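# Move red foam block or yellow sponge to desk

## Task

Check the counter behind the shelving for a red foam block. If one is there, carry it to the desk; if none is there, carry the yellow sponge from the coffee table to the desk. Every other item must stay on the shelf, table or counter where it began. The coffee table must be standing upright at the end, and the robot must not have fallen or be left leaning. The moved item has to rest on the desk without the robot holding it there.

## Robot and tools

ROBOT. TidyBot++: a mobile base 0.54 m long, 0.50 m wide and 0.38 m tall on four driven casters, carrying one seven-joint arm with a two-finger gripper. The shoulder sits 0.12 m ahead of the base centre and 0.68 m above the floor. Cameras: base_camera and wrist_camera (the latter looks along the hand). The arm begins folded with the hand pointing down; folded, the hand juts up to 0.08 m beyond the base front and the elbow rises up to 1.15 m.

FRAMES. Base frame: origin on the floor below the base centre, x forward, y left, z up. hand_pose is reported in this frame and marks the point between the finger pads; its own z axis runs out along the fingers, its y axis is the direction they close. Odometry frame = the base frame as it was when the scene began. Heading grows to the left, range -3.142 to 3.142. base_tilt is in degrees, positive when leaning forward or right. Tilt and heading each carry a fixed bias of about 1 degree plus noise; odometry counts wheel turns, so slip shows up as travel and drift of a few cm and degrees builds up.

execute_actions. Arguments: actions (a list holding one action, or empty to just read state and images) and cameras (list of base_camera, wrist_camera or all; omitted, null or ["all"] gives both, [] gives none). One action may contain:
- base: exactly one relative move, measured from where the base last reported itself. translate_m: metres, forward positive, -2 to 2. strafe_m: metres sideways, left positive, -2 to 2. rotate_rad: radians, counter-clockwise from above positive, -6.3 to 6.3. These are offsets, not poses.
- joints: absolute targets keyed by name, radians. joint_1_rad any angle (whole arm about vertical; positive = clockwise from above, opposite to rotate_rad). joint_2_rad shoulder, -2.249 to 2.249. joint_3_rad any angle (upper-arm twist; from 3.14 positive swings a forward-bent forearm to the right). joint_4_rad elbow, -2.579 to 2.579. joint_5_rad any angle (forearm twist). joint_6_rad wrist, -2.099 to 2.099. joint_7_rad any angle (hand twist; hand down, positive is counter-clockwise from above; at 1.57 fingers open left/right). gripper_pos 0 (open) to 1 (closed); finger gap is roughly 85 x (1 - gripper_pos) mm. Any-angle joints take the short way, so send steps under half a turn for big rotations. Done tolerance ±0.039 for joints 1-4, ±0.056 for 5-7, ±0.03 for the gripper.
- speeds: lower top speeds for this action only: translate_m and strafe_m 0.05-0.5 m/s, rotate_rad 0.1-1.57 rad/s (maximum is the default).
A base move needing over 8.667 s, an unknown key or an out-of-range value gets the call refused and nothing moves. Actions stop after 15 s. Omitted joints or base may keep pushing toward their previous targets.

wait: seconds, 0 to 10; nothing new is commanded. zoom_image: camera (base_camera or wrist_camera) and region [x0, y0, x1, y1] in pixels from the top-left, at most 504 x 504, from that camera's latest full image. finished_scene: scene, the integer number of the current scene; it is final and reports success.

ARM GEOMETRY. Segments: upper arm 0.42 m, forearm 0.31 m, hand 0.31 m to the hand point. With joint_1_rad 0, joint_3_rad 3.14, joint_5_rad 0 the arm stays in the vertical x-z plane, and angles from vertical (forward positive) are: upper = joint_2_rad, forearm = joint_2_rad - joint_4_rad, hand = that minus joint_6_rad. Forward reach from the shoulder is the sum of length x sin(angle); height above it is the sum of length x cos(angle). A downward-pointing hand reaches at most about 0.94 m high, and only near the base. Closed fingertips sit ~20 mm beyond the hand point. Joints move up to 1.39 rad/s (1.22 for joints 5-7).

RESULT LINES. A pictures line lists image order. base_status and joint_status report how each motion ended: done, off_target (resting away from target, maybe still pushing), contact_stop / time_out (target dropped, holding), not_followed (self-collision check withheld the arm targets; see "joint command not followed" and "cause:"; may be retried on later actions), limit_stop_at_motor_heat. A base reporting done only means the wheels turned; a blocked base can say done while short. on_its_own covers motion you did not command. joint_positions, hand_pose, base_odometry, base_tilt give state. motor_effort is percent of max, peak in brackets, noisy with fixed bias. For the gripper at 1: done means empty; off_target with a reading means something is held. ARM HIT means the arm struck the base or itself. MOTOR HOT warns from 60 °C; OVER-TEMPERATURE FAULT at 75 °C makes the arm sink.

ACCURACY. Friction leaves joints a little off even when done; the hand can miss by 1-2 cm or more when extended, and hand_pose can itself be off, so trust the cameras. To correct, send each joint its previous command plus (wanted - read). A held load sags the arm; never command a held joint to its current reading.

AVOID. Dropping, slamming or shoving things; pushing the coffee table over; driving while the arm is snagged on anything about 0.8 m or higher (can tip the robot); sideways tugs on a raised hand; driving the arm into objects, which can trigger a torque fault (joints 1-4 limit 104.5 N m, warning 56.7; joints 5-7 limit 51.3, warning 29.4) that freezes the arm 10 s. A blocked base keeps pushing hard. Holding loads while thinking heats motors. The robot keeps its last command while you reason, and loose objects may occasionally get nudged.

Each tool is called after ">>>" as name(argument=value, ...) on one line, values as JSON.

## Session

>>> execute_actions(actions=[])

Scene clock: 0.00 s.
base_odometry: x=+0.000 y=+0.000 heading=+0.000 (m, m, rad; odometry frame)
base_tilt: forward=-0.4 right=+0.6 (deg)
base_status: not commanded
joint_positions: joint_1_rad=-0.055 joint_2_rad=-0.329 joint_3_rad=+3.141 joint_4_rad=-2.556 joint_5_rad=+0.020 joint_6_rad=-0.838 joint_7_rad=+1.609 gripper_pos=+0.000
joint_status: not commanded
motor_effort: joint_1_rad=+0 joint_2_rad=-1 joint_3_rad=+1 joint_4_rad=+14 joint_5_rad=+0 joint_6_rad=+1 joint_7_rad=+0 (%)
hand_pose: x=+0.2558 y=+0.0043 z=+0.5778 quat_wxyz=(+0.007, +0.998, +0.053, +0.038) (m; base frame)
pictures: base_camera, wrist_camera
Images, in order (width x height): base_camera 644x364, wrist_camera 644x476.

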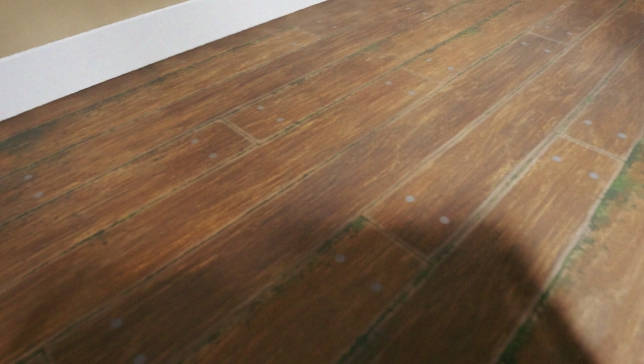

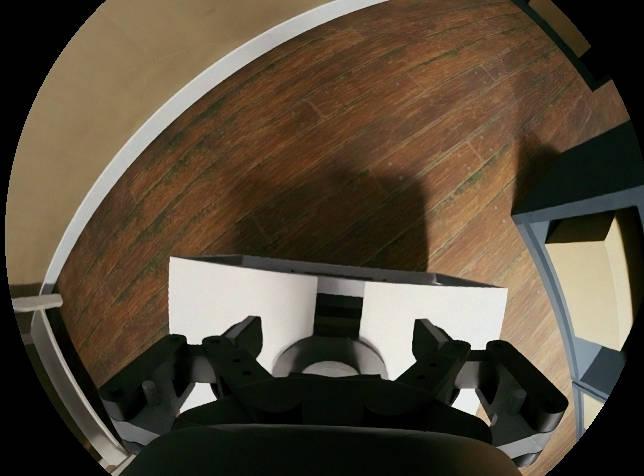

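>>> execute_actions(actions=[{"base":{"rotate_rad":-0.8},"joints":{"joint_1_rad":0.015,"joint_2_rad":-0.6,"joint_4_rad":-1.56,"joint_6_rad":-1.75,"joint_7_rad":1.54}}])

Scene clock: 3.83 s.
base_odometry: x=+0.000 y=+0.000 heading=-0.799 (m, m, rad; odometry frame)
base_tilt: forward=-0.4 right=+0.6 (deg)
base_status: done
joint_positions: joint_1_rad=-0.004 joint_2_rad=-0.593 joint_3_rad=+3.141 joint_4_rad=-1.582 joint_5_rad=+0.020 joint_6_rad=-1.731 joint_7_rad=+1.568 gripper_pos=+0.000
joint_status: all done
motor_effort: joint_1_rad=+0(0) joint_2_rad=+5(5) joint_3_rad=+0(1) joint_4_rad=+17(18) joint_5_rad=+0(0) joint_6_rad=+4(4) joint_7_rad=+0(0) (%)
hand_pose: x=+0.2738 y=-0.0040 z=+0.9194 quat_wxyz=(+0.008, +0.978, -0.003, +0.209) (m; base frame)
pictures: base_camera, wrist_camera
Images, in order (width x height): base_camera 644x364, wrist_camera 644x476.

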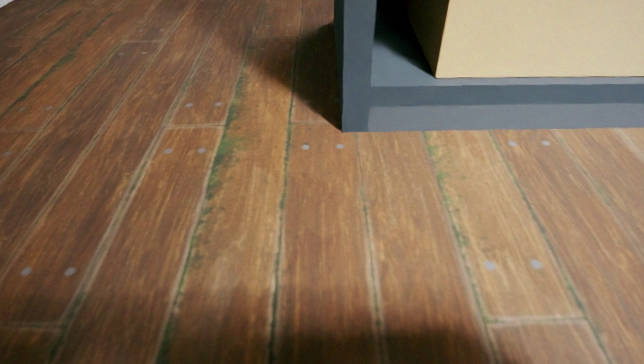

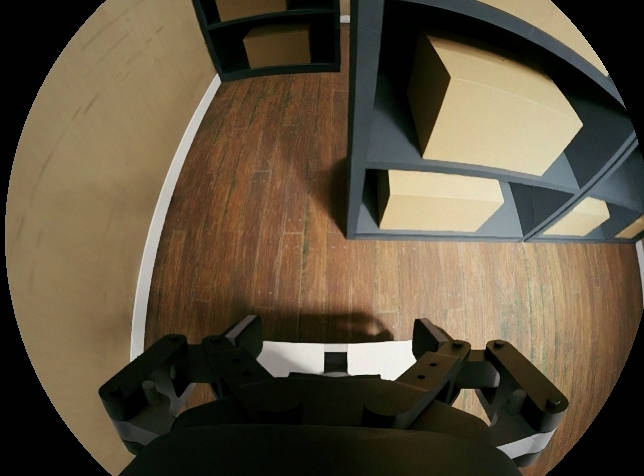

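>>> execute_actions(actions=[{"base":{"strafe_m":0.4}}], cameras=[])

>>> execute_actions(actions=[{"base":{"translate_m":1.3},"joints":{"joint_2_rad":-0.1,"joint_4_rad":-0.3,"joint_5_rad":0.9,"joint_6_rad":-1.7}}])

Scene clock: 7.57 s.
base_odometry: x=+0.287 y=+0.279 heading=-0.800 (m, m, rad; odometry frame)
base_tilt: forward=-0.4 right=+0.6 (deg)
base_status: done
joint_positions: joint_1_rad=-0.001 joint_2_rad=-0.593 joint_3_rad=+3.140 joint_4_rad=-1.582 joint_5_rad=+0.020 joint_6_rad=-1.731 joint_7_rad=+1.568 gripper_pos=+0.000
joint_status: not commanded
motor_effort: joint_1_rad=-1(0) joint_2_rad=+5(6) joint_3_rad=+1(3) joint_4_rad=+17(17) joint_5_rad=-1(1) joint_6_rad=+5(5) joint_7_rad=+0(1) (%)
hand_pose: x=+0.2738 y=-0.0041 z=+0.9193 quat_wxyz=(+0.009, +0.978, -0.004, +0.209) (m; base frame)
pictures: none
No camera images: the call's "cameras" was empty. Leave "cameras" out to get every camera's image.

Scene clock: 11.67 s.
base_odometry: x=+1.194 y=-0.653 heading=-0.800 (m, m, rad; odometry frame)
base_tilt: forward=-0.4 right=+0.5 (deg)
base_status: done
joint_positions: joint_1_rad=-0.001 joint_2_rad=-0.096 joint_3_rad=+3.140 joint_4_rad=-0.324 joint_5_rad=+0.867 joint_6_rad=-1.721 joint_7_rad=+1.568 gripper_pos=+0.000
joint_status: all done
motor_effort: joint_1_rad=+0(1) joint_2_rad=-4(10) joint_3_rad=+0(2) joint_4_rad=+8(17) joint_5_rad=+1(1) joint_6_rad=+9(10) joint_7_rad=+0(0) (%)
hand_pose: x=+0.3340 y=-0.2328 z=+1.3166 quat_wxyz=(+0.307, +0.751, -0.285, +0.511) (m; base frame)
pictures: base_camera, wrist_camera
Images, in order (width x height): base_camera 644x364, wrist_camera 644x476.

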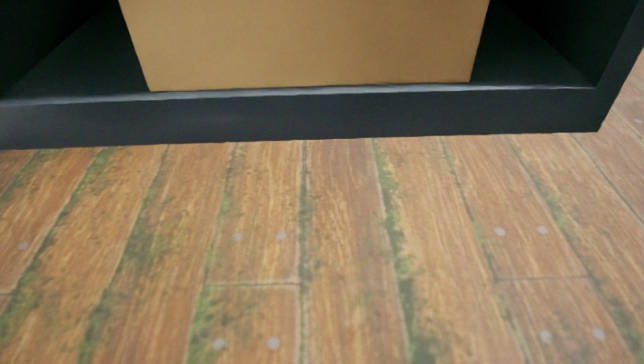

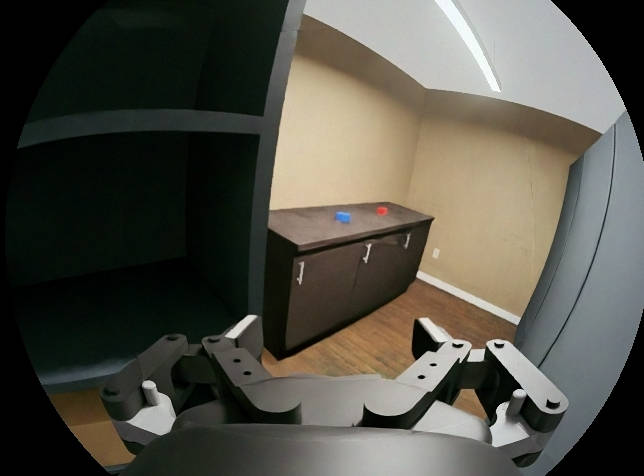

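>>> execute_actions(actions=[{"base":{"translate_m":0.27},"joints":{"joint_5_rad":1.3,"joint_6_rad":-2.05}}])

Scene clock: 16.83 s.
base_odometry: x=+1.383 y=-0.847 heading=-0.799 (m, m, rad; odometry frame)
base_tilt: forward=-0.4 right=+0.6 (deg)
base_status: done
joint_positions: joint_1_rad=+0.003 joint_2_rad=-0.093 joint_3_rad=+3.140 joint_4_rad=-0.318 joint_5_rad=+1.294 joint_6_rad=-2.051 joint_7_rad=+1.567 gripper_pos=+0.000
joint_status: all done
motor_effort: joint_1_rad=-1(1) joint_2_rad=-1(7) joint_3_rad=+0(1) joint_4_rad=+5(8) joint_5_rad=+0(3) joint_6_rad=+9(10) joint_7_rad=+0(0) (%)
hand_pose: x=+0.1916 y=-0.2644 z=+1.2500 quat_wxyz=(+0.368, +0.723, -0.479, +0.335) (m; base frame)
pictures: base_camera, wrist_camera
Images, in order (width x height): base_camera 644x364, wrist_camera 644x476.

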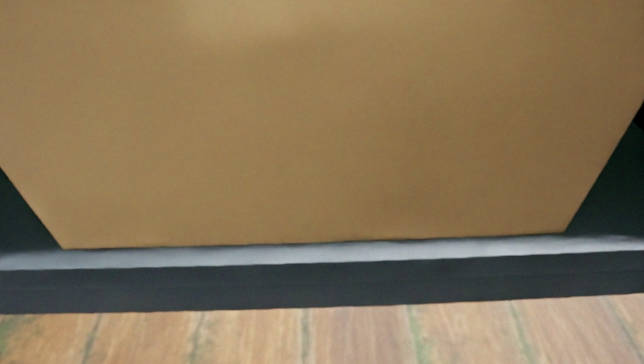

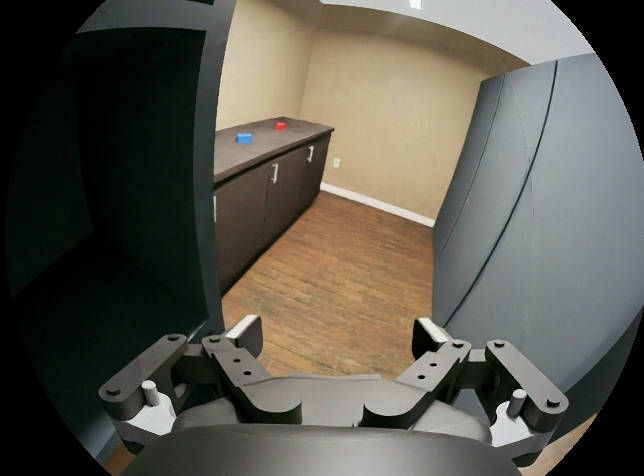

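>>> execute_actions(actions=[{"base":{"strafe_m":-2.0}}], cameras=[])

>>> execute_actions(actions=[{"base":{"translate_m":0.25},"joints":{"joint_5_rad":-0.03}}])

Scene clock: 23.57 s.
base_odometry: x=-0.050 y=-2.243 heading=-0.798 (m, m, rad; odometry frame)
base_tilt: forward=-0.4 right=+0.5 (deg)
base_status: done
joint_positions: joint_1_rad=+0.003 joint_2_rad=-0.094 joint_3_rad=+3.140 joint_4_rad=-0.318 joint_5_rad=+1.294 joint_6_rad=-2.051 joint_7_rad=+1.567 gripper_pos=+0.000
joint_status: not commanded
motor_effort: joint_1_rad=+0(0) joint_2_rad=-2(3) joint_3_rad=+1(0) joint_4_rad=+5(5) joint_5_rad=+1(2) joint_6_rad=+8(9) joint_7_rad=+0(1) (%)
hand_pose: x=+0.1912 y=-0.2644 z=+1.2501 quat_wxyz=(+0.368, +0.723, -0.479, +0.335) (m; base frame)
pictures: none
No camera images: the call's "cameras" was empty. Leave "cameras" out to get every camera's image.

Scene clock: 25.57 s.
base_odometry: x=+0.125 y=-2.422 heading=-0.799 (m, m, rad; odometry frame)
base_tilt: forward=-0.4 right=+0.5 (deg)
base_status: done
joint_positions: joint_1_rad=+0.003 joint_2_rad=-0.093 joint_3_rad=+3.140 joint_4_rad=-0.316 joint_5_rad=-0.022 joint_6_rad=-2.051 joint_7_rad=+1.567 gripper_pos=+0.000
joint_status: all done
motor_effort: joint_1_rad=+0(1) joint_2_rad=-5(10) joint_3_rad=+1(1) joint_4_rad=+8(10) joint_5_rad=-1(2) joint_6_rad=+7(9) joint_7_rad=+0(0) (%)
hand_pose: x=+0.3869 y=+0.0071 z=+1.2058 quat_wxyz=(-0.007, +0.908, +0.006, +0.420) (m; base frame)
pictures: base_camera, wrist_camera
Images, in order (width x height): base_camera 644x364, wrist_camera 644x476.

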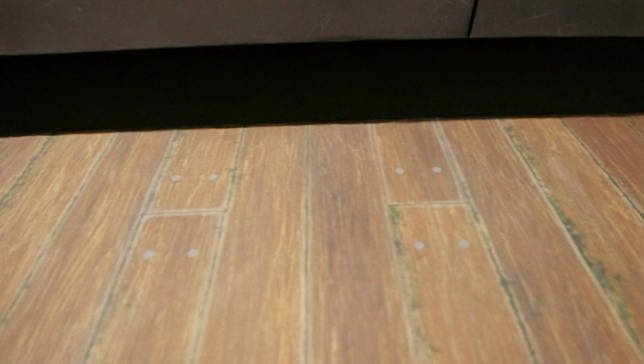

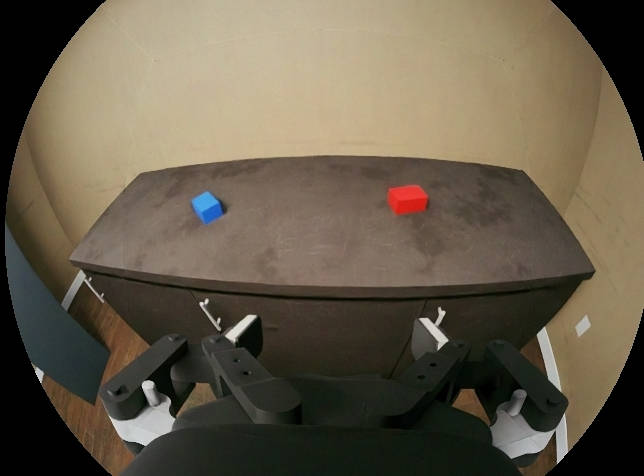

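>>> execute_actions(actions=[{"base":{"strafe_m":-0.22},"joints":{"joint_2_rad":0.14,"joint_4_rad":-0.7,"joint_5_rad":0.03,"joint_6_rad":-1.81}}], cameras=[])

>>> execute_actions(actions=[{"base":{"translate_m":0.34}}])

Scene clock: 35.50 s.
base_odometry: x=-0.033 y=-2.576 heading=-0.798 (m, m, rad; odometry frame)
base_tilt: forward=-0.4 right=+0.6 (deg)
base_status: done
joint_positions: joint_1_rad=+0.006 joint_2_rad=+0.144 joint_3_rad=+3.140 joint_4_rad=-0.687 joint_5_rad=-0.001 joint_6_rad=-1.829 joint_7_rad=+1.567 gripper_pos=+0.000
joint_status: all done
motor_effort: joint_1_rad=-1(2) joint_2_rad=-22(29) joint_3_rad=+0(2) joint_4_rad=+15(17) joint_5_rad=-1(1) joint_6_rad=+5(8) joint_7_rad=+0(0) (%)
hand_pose: x=+0.5556 y=-0.0005 z=+1.0344 quat_wxyz=(+0.000, +0.971, -0.004, +0.239) (m; base frame)
pictures: none
No camera images: the call's "cameras" was empty. Leave "cameras" out to get every camera's image.

Scene clock: 37.67 s.
base_odometry: x=+0.205 y=-2.820 heading=-0.799 (m, m, rad; odometry frame)
base_tilt: forward=-0.4 right=+0.6 (deg)
base_status: done
joint_positions: joint_1_rad=+0.006 joint_2_rad=+0.146 joint_3_rad=+3.140 joint_4_rad=-0.687 joint_5_rad=-0.001 joint_6_rad=-1.828 joint_7_rad=+1.567 gripper_pos=+0.000
joint_status: not commanded
motor_effort: joint_1_rad=-1(0) joint_2_rad=-23(27) joint_3_rad=+0(1) joint_4_rad=+15(16) joint_5_rad=-1(0) joint_6_rad=+5(6) joint_7_rad=+0(0) (%)
hand_pose: x=+0.5569 y=-0.0006 z=+1.0334 quat_wxyz=(+0.000, +0.971, -0.004, +0.238) (m; base frame)
pictures: base_camera, wrist_camera
Images, in order (width x height): base_camera 644x364, wrist_camera 644x476.

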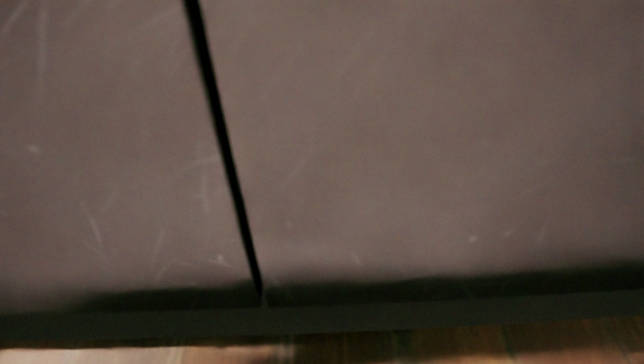

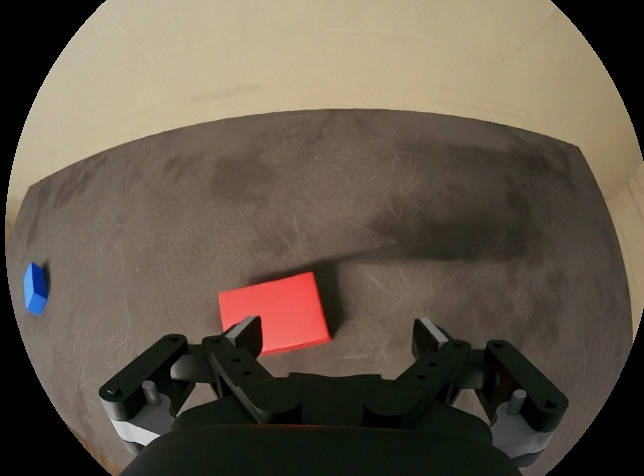

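>>> execute_actions(actions=[{"base":{"strafe_m":0.055},"joints":{"joint_2_rad":0.31,"joint_4_rad":-0.51,"joint_6_rad":-1.98,"joint_7_rad":0.22}}], cameras=["wrist_camera"])

Scene clock: 42.40 s.
base_odometry: x=+0.244 y=-2.781 heading=-0.799 (m, m, rad; odometry frame)
base_tilt: forward=-0.4 right=+0.5 (deg)
base_status: done
joint_positions: joint_1_rad=+0.007 joint_2_rad=+0.304 joint_3_rad=+3.140 joint_4_rad=-0.534 joint_5_rad=+0.000 joint_6_rad=-1.960 joint_7_rad=+0.225 gripper_pos=+0.000
joint_status: all done
motor_effort: joint_1_rad=+0(2) joint_2_rad=-28(31) joint_3_rad=+0(2) joint_4_rad=+14(16) joint_5_rad=+0(2) joint_6_rad=+4(5) joint_7_rad=+0(0) (%)
hand_pose: x=+0.5835 y=-0.0015 z=+1.0005 quat_wxyz=(-0.106, +0.769, -0.616, +0.134) (m; base frame)
pictures: wrist_camera
Images, in order (width x height): wrist_camera 644x476.

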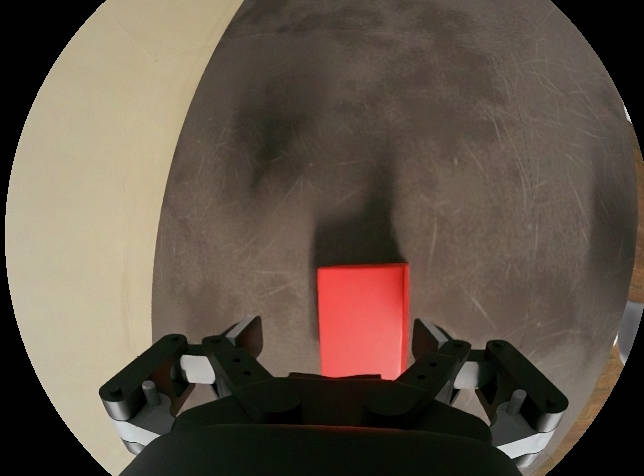

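>>> execute_actions(actions=[{"joints":{"joint_2_rad":0.337,"joint_4_rad":-0.675,"joint_6_rad":-1.915,"joint_1_rad":-0.025}}], cameras=["wrist_camera"])

Scene clock: 45.23 s.
base_odometry: x=+0.244 y=-2.781 heading=-0.799 (m, m, rad; odometry frame)
base_tilt: forward=-0.4 right=+0.5 (deg)
base_status: not commanded
joint_positions: joint_1_rad=-0.009 joint_2_rad=+0.336 joint_3_rad=+3.140 joint_4_rad=-0.654 joint_5_rad=+0.000 joint_6_rad=-1.935 joint_7_rad=+0.225 gripper_pos=+0.000
joint_status: all done
motor_effort: joint_1_rad=-1(1) joint_2_rad=-30(33) joint_3_rad=+0(0) joint_4_rad=+15(16) joint_5_rad=+0(1) joint_6_rad=+3(4) joint_7_rad=+1(0) (%)
hand_pose: x=+0.5873 y=+0.0061 z=+0.9475 quat_wxyz=(-0.068, +0.781, -0.615, +0.084) (m; base frame)
pictures: wrist_camera
Images, in order (width x height): wrist_camera 644x476.

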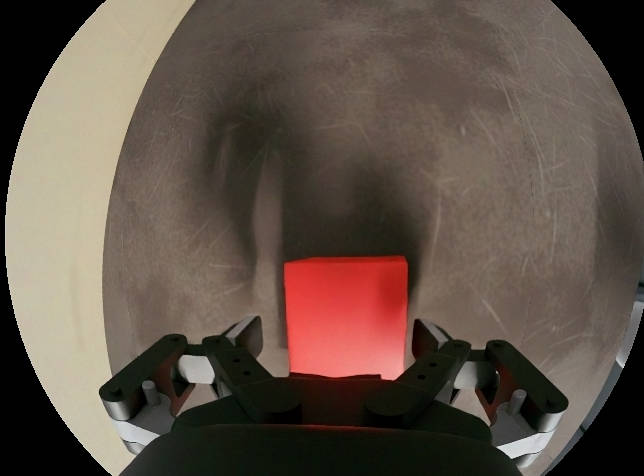

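>>> execute_actions(actions=[{"joints":{"joint_4_rad":-0.74}}], cameras=["wrist_camera"])

>>> execute_actions(actions=[{"joints":{"gripper_pos":1}}], cameras=["wrist_camera"])

Scene clock: 48.30 s.
base_odometry: x=+0.244 y=-2.781 heading=-0.799 (m, m, rad; odometry frame)
base_tilt: forward=-0.4 right=+0.5 (deg)
base_status: not commanded
joint_positions: joint_1_rad=-0.009 joint_2_rad=+0.336 joint_3_rad=+3.140 joint_4_rad=-0.719 joint_5_rad=+0.000 joint_6_rad=-1.934 joint_7_rad=+0.225 gripper_pos=+0.000
joint_status: all done
motor_effort: joint_1_rad=-1(1) joint_2_rad=-30(32) joint_3_rad=+0(0) joint_4_rad=+15(17) joint_5_rad=-1(0) joint_6_rad=+2(3) joint_7_rad=+0(1) (%)
hand_pose: x=+0.5783 y=+0.0060 z=+0.9263 quat_wxyz=(-0.048, +0.783, -0.617, +0.059) (m; base frame)
pictures: wrist_camera
Images, in order (width x height): wrist_camera 644x476.

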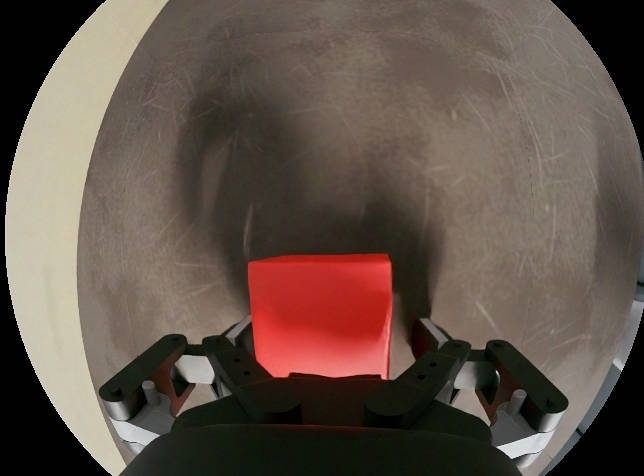

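Scene clock: 49.40 s.
base_odometry: x=+0.244 y=-2.781 heading=-0.799 (m, m, rad; odometry frame)
base_tilt: forward=-0.3 right=+0.5 (deg)
base_status: not commanded
joint_positions: joint_1_rad=-0.009 joint_2_rad=+0.317 joint_3_rad=+3.140 joint_4_rad=-0.721 joint_5_rad=+0.000 joint_6_rad=-1.930 joint_7_rad=+0.225 gripper_pos=+0.365
joint_status: gripper_pos off_target (ended at +0.365, target +1.000)
motor_effort: joint_1_rad=+0(1) joint_2_rad=-28(30) joint_3_rad=+0(0) joint_4_rad=+15(15) joint_5_rad=-1(0) joint_6_rad=+3(5) joint_7_rad=+1(0) (%)
hand_pose: x=+0.5746 y=+0.0060 z=+0.9350 quat_wxyz=(-0.055, +0.782, -0.617, +0.068) (m; base frame)
pictures: wrist_camera
Images, in order (width x height): wrist_camera 644x476.

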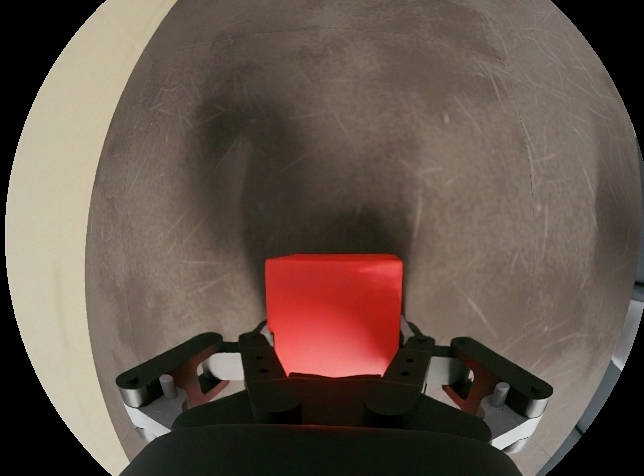

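>>> execute_actions(actions=[{"joints":{"joint_2_rad":0.22}}], cameras=[])

>>> execute_actions(actions=[{"base":{"translate_m":-0.6},"joints":{"joint_2_rad":-0.45,"joint_7_rad":1.6}}], cameras=[])

>>> execute_actions(actions=[{"base":{"strafe_m":1.3},"joints":{"joint_1_rad":-1.57}}])

Scene clock: 52.77 s.
base_odometry: x=+0.244 y=-2.781 heading=-0.799 (m, m, rad; odometry frame)
base_tilt: forward=-0.4 right=+0.5 (deg)
base_status: not commanded
joint_positions: joint_1_rad=-0.009 joint_2_rad=+0.218 joint_3_rad=+3.140 joint_4_rad=-0.724 joint_5_rad=+0.000 joint_6_rad=-1.930 joint_7_rad=+0.225 gripper_pos=+0.365
joint_status: all done
motor_effort: joint_1_rad=+0(1) joint_2_rad=-26(32) joint_3_rad=+0(0) joint_4_rad=+15(17) joint_5_rad=+0(0) joint_6_rad=+4(4) joint_7_rad=+0(1) (%)
hand_pose: x=+0.5472 y=+0.0058 z=+0.9774 quat_wxyz=(-0.084, +0.778, -0.613, +0.105) (m; base frame)
pictures: none
No camera images: the call's "cameras" was empty. Leave "cameras" out to get every camera's image.

Scene clock: 55.57 s.
base_odometry: x=-0.174 y=-2.351 heading=-0.800 (m, m, rad; odometry frame)
base_tilt: forward=-0.4 right=+0.5 (deg)
base_status: done
joint_positions: joint_1_rad=-0.009 joint_2_rad=-0.458 joint_3_rad=+3.140 joint_4_rad=-0.725 joint_5_rad=+0.000 joint_6_rad=-1.930 joint_7_rad=+1.578 gripper_pos=+0.365
joint_status: all done
motor_effort: joint_1_rad=+0(0) joint_2_rad=+9(32) joint_3_rad=+0(1) joint_4_rad=+9(17) joint_5_rad=-1(0) joint_6_rad=+8(10) joint_7_rad=+0(0) (%)
hand_pose: x=+0.2683 y=+0.0032 z=+1.1801 quat_wxyz=(+0.000, +0.890, +0.008, +0.455) (m; base frame)
pictures: none
No camera images: the call's "cameras" was empty. Leave "cameras" out to get every camera's image.

Scene clock: 59.63 s.
base_odometry: x=+0.758 y=-1.444 heading=-0.800 (m, m, rad; odometry frame)
base_tilt: forward=-0.4 right=+0.6 (deg)
base_status: done
joint_positions: joint_1_rad=-1.553 joint_2_rad=-0.446 joint_3_rad=+3.140 joint_4_rad=-0.725 joint_5_rad=+0.002 joint_6_rad=-1.930 joint_7_rad=+1.578 gripper_pos=+0.365
joint_status: all done
motor_effort: joint_1_rad=-1(0) joint_2_rad=+7(10) joint_3_rad=+1(2) joint_4_rad=+10(11) joint_5_rad=+0(2) joint_6_rad=+8(8) joint_7_rad=+0(0) (%)
hand_pose: x=+0.1204 y=+0.1552 z=+1.1783 quat_wxyz=(-0.314, +0.635, +0.628, +0.322) (m; base frame)
pictures: base_camera, wrist_camera
Images, in order (width x height): base_camera 644x364, wrist_camera 644x476.

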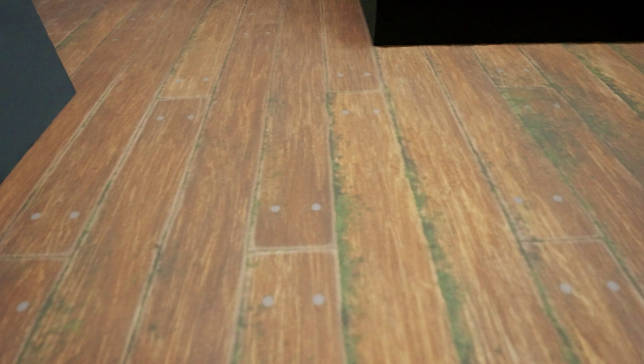

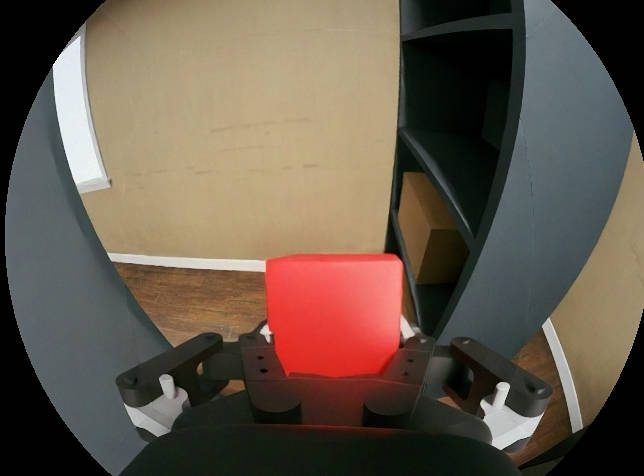

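>>> execute_actions(actions=[{"base":{"strafe_m":0.8},"joints":{"joint_1_rad":-3.14}}])

Scene clock: 64.13 s.
base_odometry: x=+1.331 y=-0.886 heading=-0.799 (m, m, rad; odometry frame)
base_tilt: forward=-0.4 right=+0.5 (deg)
base_status: done
joint_positions: joint_1_rad=-3.125 joint_2_rad=-0.454 joint_3_rad=+3.140 joint_4_rad=-0.725 joint_5_rad=+0.002 joint_6_rad=-1.930 joint_7_rad=+1.578 gripper_pos=+0.365
joint_status: all done
motor_effort: joint_1_rad=+0(0) joint_2_rad=+8(12) joint_3_rad=+1(2) joint_4_rad=+10(10) joint_5_rad=+0(1) joint_6_rad=+9(9) joint_7_rad=+0(0) (%)
hand_pose: x=-0.0324 y=+0.0013 z=+1.1795 quat_wxyz=(-0.453, +0.004, +0.891, +0.006) (m; base frame)
pictures: base_camera, wrist_camera
Images, in order (width x height): base_camera 644x364, wrist_camera 644x476.

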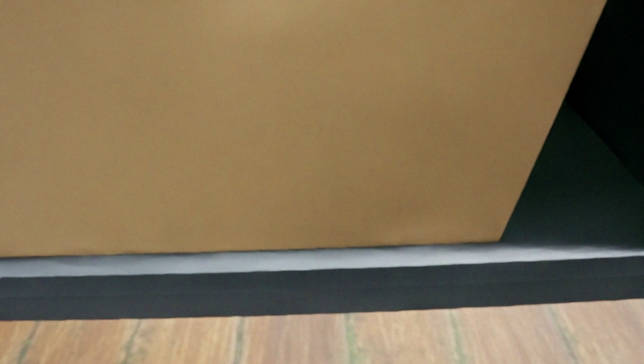

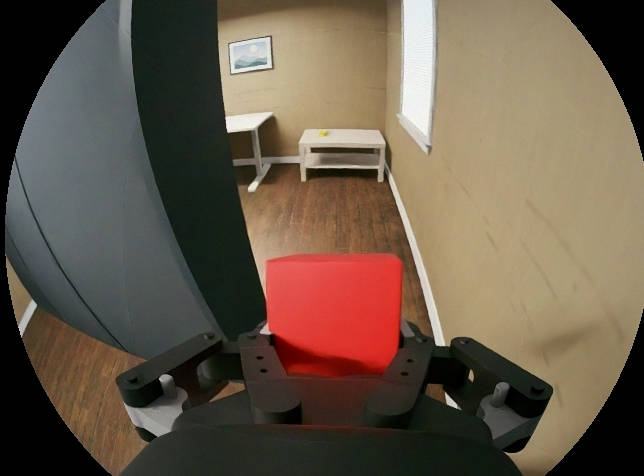

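>>> execute_actions(actions=[{"base":{"translate_m":-1.9}}], cameras=["wrist_camera"])

>>> execute_actions(actions=[{"base":{"strafe_m":-1.15},"joints":{"joint_2_rad":0.1}}], cameras=["wrist_camera"])

Scene clock: 72.93 s.
base_odometry: x=+0.007 y=+0.476 heading=-0.799 (m, m, rad; odometry frame)
base_tilt: forward=-0.4 right=+0.6 (deg)
base_status: done
joint_positions: joint_1_rad=-3.125 joint_2_rad=-0.446 joint_3_rad=+3.140 joint_4_rad=-0.725 joint_5_rad=+0.002 joint_6_rad=-1.930 joint_7_rad=+1.578 gripper_pos=+0.365
joint_status: not commanded
motor_effort: joint_1_rad=-1(0) joint_2_rad=+8(14) joint_3_rad=+1(1) joint_4_rad=+10(11) joint_5_rad=+0(1) joint_6_rad=+9(9) joint_7_rad=+1(0) (%)
hand_pose: x=-0.0363 y=+0.0014 z=+1.1783 quat_wxyz=(-0.450, +0.004, +0.893, +0.006) (m; base frame)
pictures: wrist_camera
Images, in order (width x height): wrist_camera 644x476.

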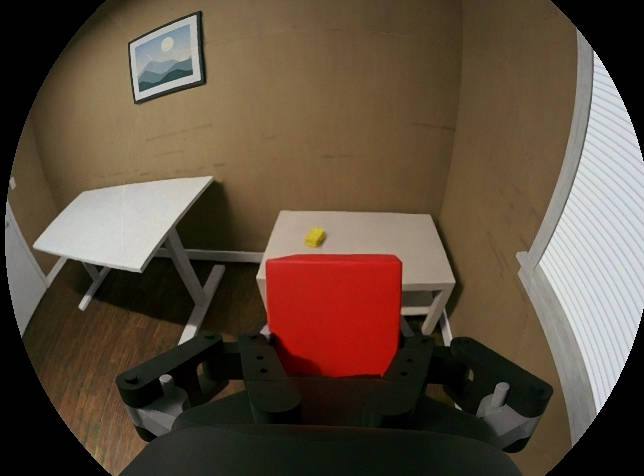

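Scene clock: 76.60 s.
base_odometry: x=-0.818 y=-0.325 heading=-0.800 (m, m, rad; odometry frame)
base_tilt: forward=-0.4 right=+0.5 (deg)
base_status: done
joint_positions: joint_1_rad=-3.130 joint_2_rad=+0.106 joint_3_rad=+3.140 joint_4_rad=-0.726 joint_5_rad=+0.003 joint_6_rad=-1.930 joint_7_rad=+1.578 gripper_pos=+0.365
joint_status: all done
motor_effort: joint_1_rad=+0(1) joint_2_rad=-22(25) joint_3_rad=+0(2) joint_4_rad=+15(16) joint_5_rad=+0(2) joint_6_rad=+4(9) joint_7_rad=+0(1) (%)
hand_pose: x=-0.2734 y=+0.0035 z=+1.0228 quat_wxyz=(-0.189, +0.002, +0.982, +0.003) (m; base frame)
pictures: wrist_camera
Images, in order (width x height): wrist_camera 644x476.

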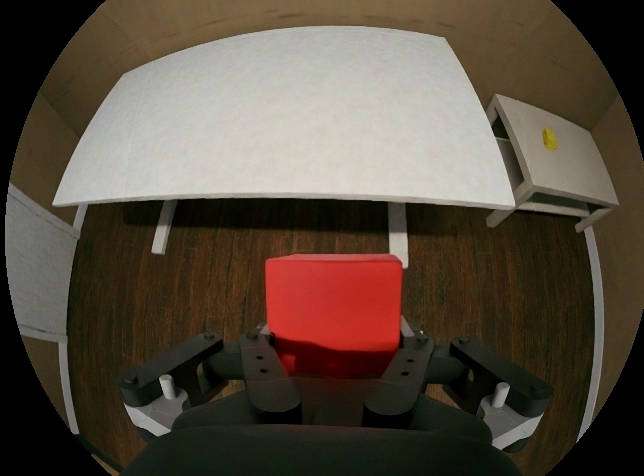

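>>> execute_actions(actions=[{"base":{"translate_m":-0.26},"joints":{"joint_2_rad":0.41,"joint_4_rad":-1.0,"joint_6_rad":-1.6}}], cameras=["wrist_camera"])

>>> execute_actions(actions=[{"joints":{"joint_2_rad":0.53}}], cameras=["wrist_camera"])

Scene clock: 81.03 s.
base_odometry: x=-0.999 y=-0.139 heading=-0.799 (m, m, rad; odometry frame)
base_tilt: forward=-0.4 right=+0.6 (deg)
base_status: done
joint_positions: joint_1_rad=-3.130 joint_2_rad=+0.415 joint_3_rad=+3.140 joint_4_rad=-0.991 joint_5_rad=+0.003 joint_6_rad=-1.613 joint_7_rad=+1.578 gripper_pos=+0.365
joint_status: all done
motor_effort: joint_1_rad=+0(1) joint_2_rad=-36(48) joint_3_rad=+0(0) joint_4_rad=+18(20) joint_5_rad=-1(1) joint_6_rad=+2(5) joint_7_rad=+1(0) (%)
hand_pose: x=-0.3988 y=+0.0049 z=+0.8095 quat_wxyz=(-0.061, +0.002, +0.998, +0.002) (m; base frame)
pictures: wrist_camera
Images, in order (width x height): wrist_camera 644x476.

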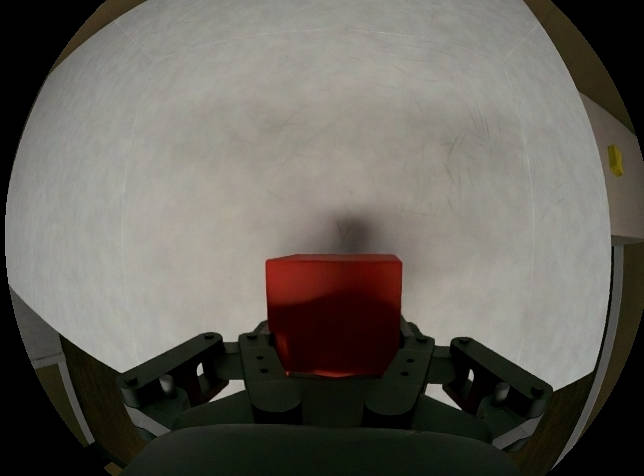

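Scene clock: 82.43 s.
base_odometry: x=-0.999 y=-0.139 heading=-0.799 (m, m, rad; odometry frame)
base_tilt: forward=-0.5 right=+0.6 (deg)
base_status: not commanded
joint_positions: joint_1_rad=-3.130 joint_2_rad=+0.526 joint_3_rad=+3.140 joint_4_rad=-0.991 joint_5_rad=+0.003 joint_6_rad=-1.613 joint_7_rad=+1.578 gripper_pos=+0.365
joint_status: all done
motor_effort: joint_1_rad=-1(0) joint_2_rad=-40(43) joint_3_rad=+0(0) joint_4_rad=+17(18) joint_5_rad=+0(0) joint_6_rad=+1(4) joint_7_rad=+0(0) (%)
hand_pose: x=-0.4097 y=+0.0050 z=+0.7516 quat_wxyz=(-0.006, +0.002, +1.000, +0.001) (m; base frame)
pictures: wrist_camera
Images, in order (width x height): wrist_camera 644x476.

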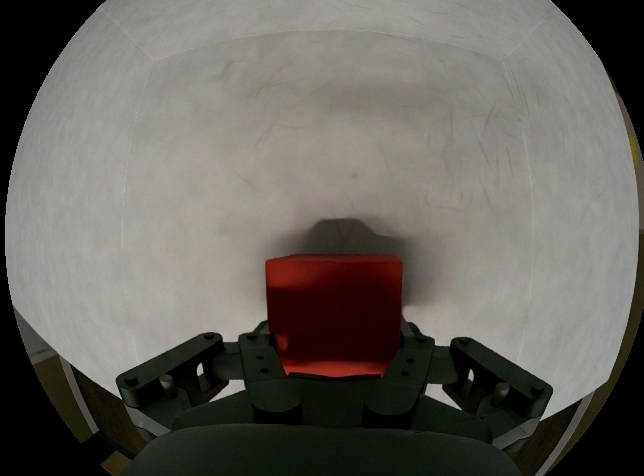

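>>> execute_actions(actions=[{"joints":{"joint_2_rad":0.575}}], cameras=[])

Scene clock: 86.10 s.
base_odometry: x=-0.999 y=-0.139 heading=-0.799 (m, m, rad; odometry frame)
base_tilt: forward=-0.4 right=+0.5 (deg)
base_status: not commanded
joint_positions: joint_1_rad=-3.130 joint_2_rad=+0.533 joint_3_rad=+3.140 joint_4_rad=-0.989 joint_5_rad=+0.003 joint_6_rad=-1.613 joint_7_rad=+1.578 gripper_pos=+0.365
joint_status: joint_2_rad off_target (ended at +0.533, target +0.575)
motor_effort: joint_1_rad=+0(0) joint_2_rad=-30(39) joint_3_rad=+1(0) joint_4_rad=+13(17) joint_5_rad=+0(0) joint_6_rad=+3(3) joint_7_rad=+0(0) (%)
hand_pose: x=-0.4107 y=+0.0050 z=+0.7483 quat_wxyz=(-0.003, +0.002, +1.000, +0.001) (m; base frame)
pictures: none
No camera images: the call's "cameras" was empty. Leave "cameras" out to get every camera's image.

>>> execute_actions(actions=[{"joints":{"joint_2_rad":0.535,"gripper_pos":0}}], cameras=[])

>>> execute_actions(actions=[{"joints":{"joint_2_rad":0.38}}], cameras=["wrist_camera"])

Scene clock: 88.73 s.
base_odometry: x=-0.999 y=-0.139 heading=-0.799 (m, m, rad; odometry frame)
base_tilt: forward=-0.5 right=+0.6 (deg)
base_status: not commanded
joint_positions: joint_1_rad=-3.130 joint_2_rad=+0.531 joint_3_rad=+3.140 joint_4_rad=-0.989 joint_5_rad=+0.003 joint_6_rad=-1.613 joint_7_rad=+1.578 gripper_pos=+0.000
joint_status: all done
motor_effort: joint_1_rad=+0(0) joint_2_rad=-40(39) joint_3_rad=+0(0) joint_4_rad=+17(17) joint_5_rad=-1(0) joint_6_rad=+1(3) joint_7_rad=+0(0) (%)
hand_pose: x=-0.4106 y=+0.0050 z=+0.7494 quat_wxyz=(-0.004, +0.002, +1.000, +0.001) (m; base frame)
pictures: none
No camera images: the call's "cameras" was empty. Leave "cameras" out to get every camera's image.

Scene clock: 90.13 s.
base_odometry: x=-0.999 y=-0.139 heading=-0.799 (m, m, rad; odometry frame)
base_tilt: forward=-0.4 right=+0.5 (deg)
base_status: not commanded
joint_positions: joint_1_rad=-3.130 joint_2_rad=+0.375 joint_3_rad=+3.140 joint_4_rad=-0.989 joint_5_rad=+0.003 joint_6_rad=-1.613 joint_7_rad=+1.578 gripper_pos=+0.000
joint_status: all done
motor_effort: joint_1_rad=+0(1) joint_2_rad=-35(42) joint_3_rad=+0(0) joint_4_rad=+17(18) joint_5_rad=-1(1) joint_6_rad=+2(3) joint_7_rad=+0(0) (%)
hand_pose: x=-0.3937 y=+0.0048 z=+0.8307 quat_wxyz=(-0.082, +0.002, +0.997, +0.002) (m; base frame)
pictures: wrist_camera
Images, in order (width x height): wrist_camera 644x476.

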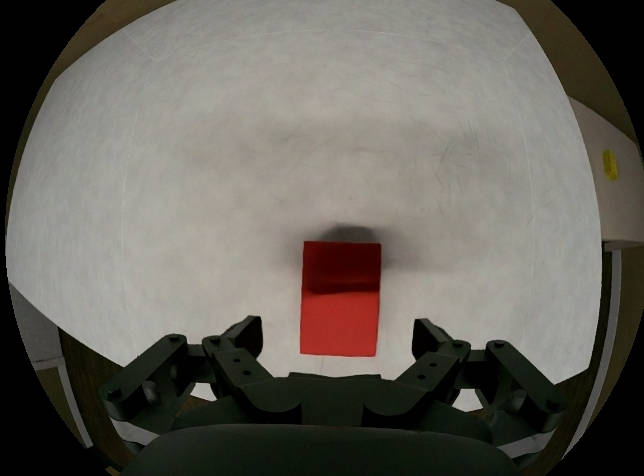

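>>> finished_scene(scene=2)

The scene is finished: the task was done.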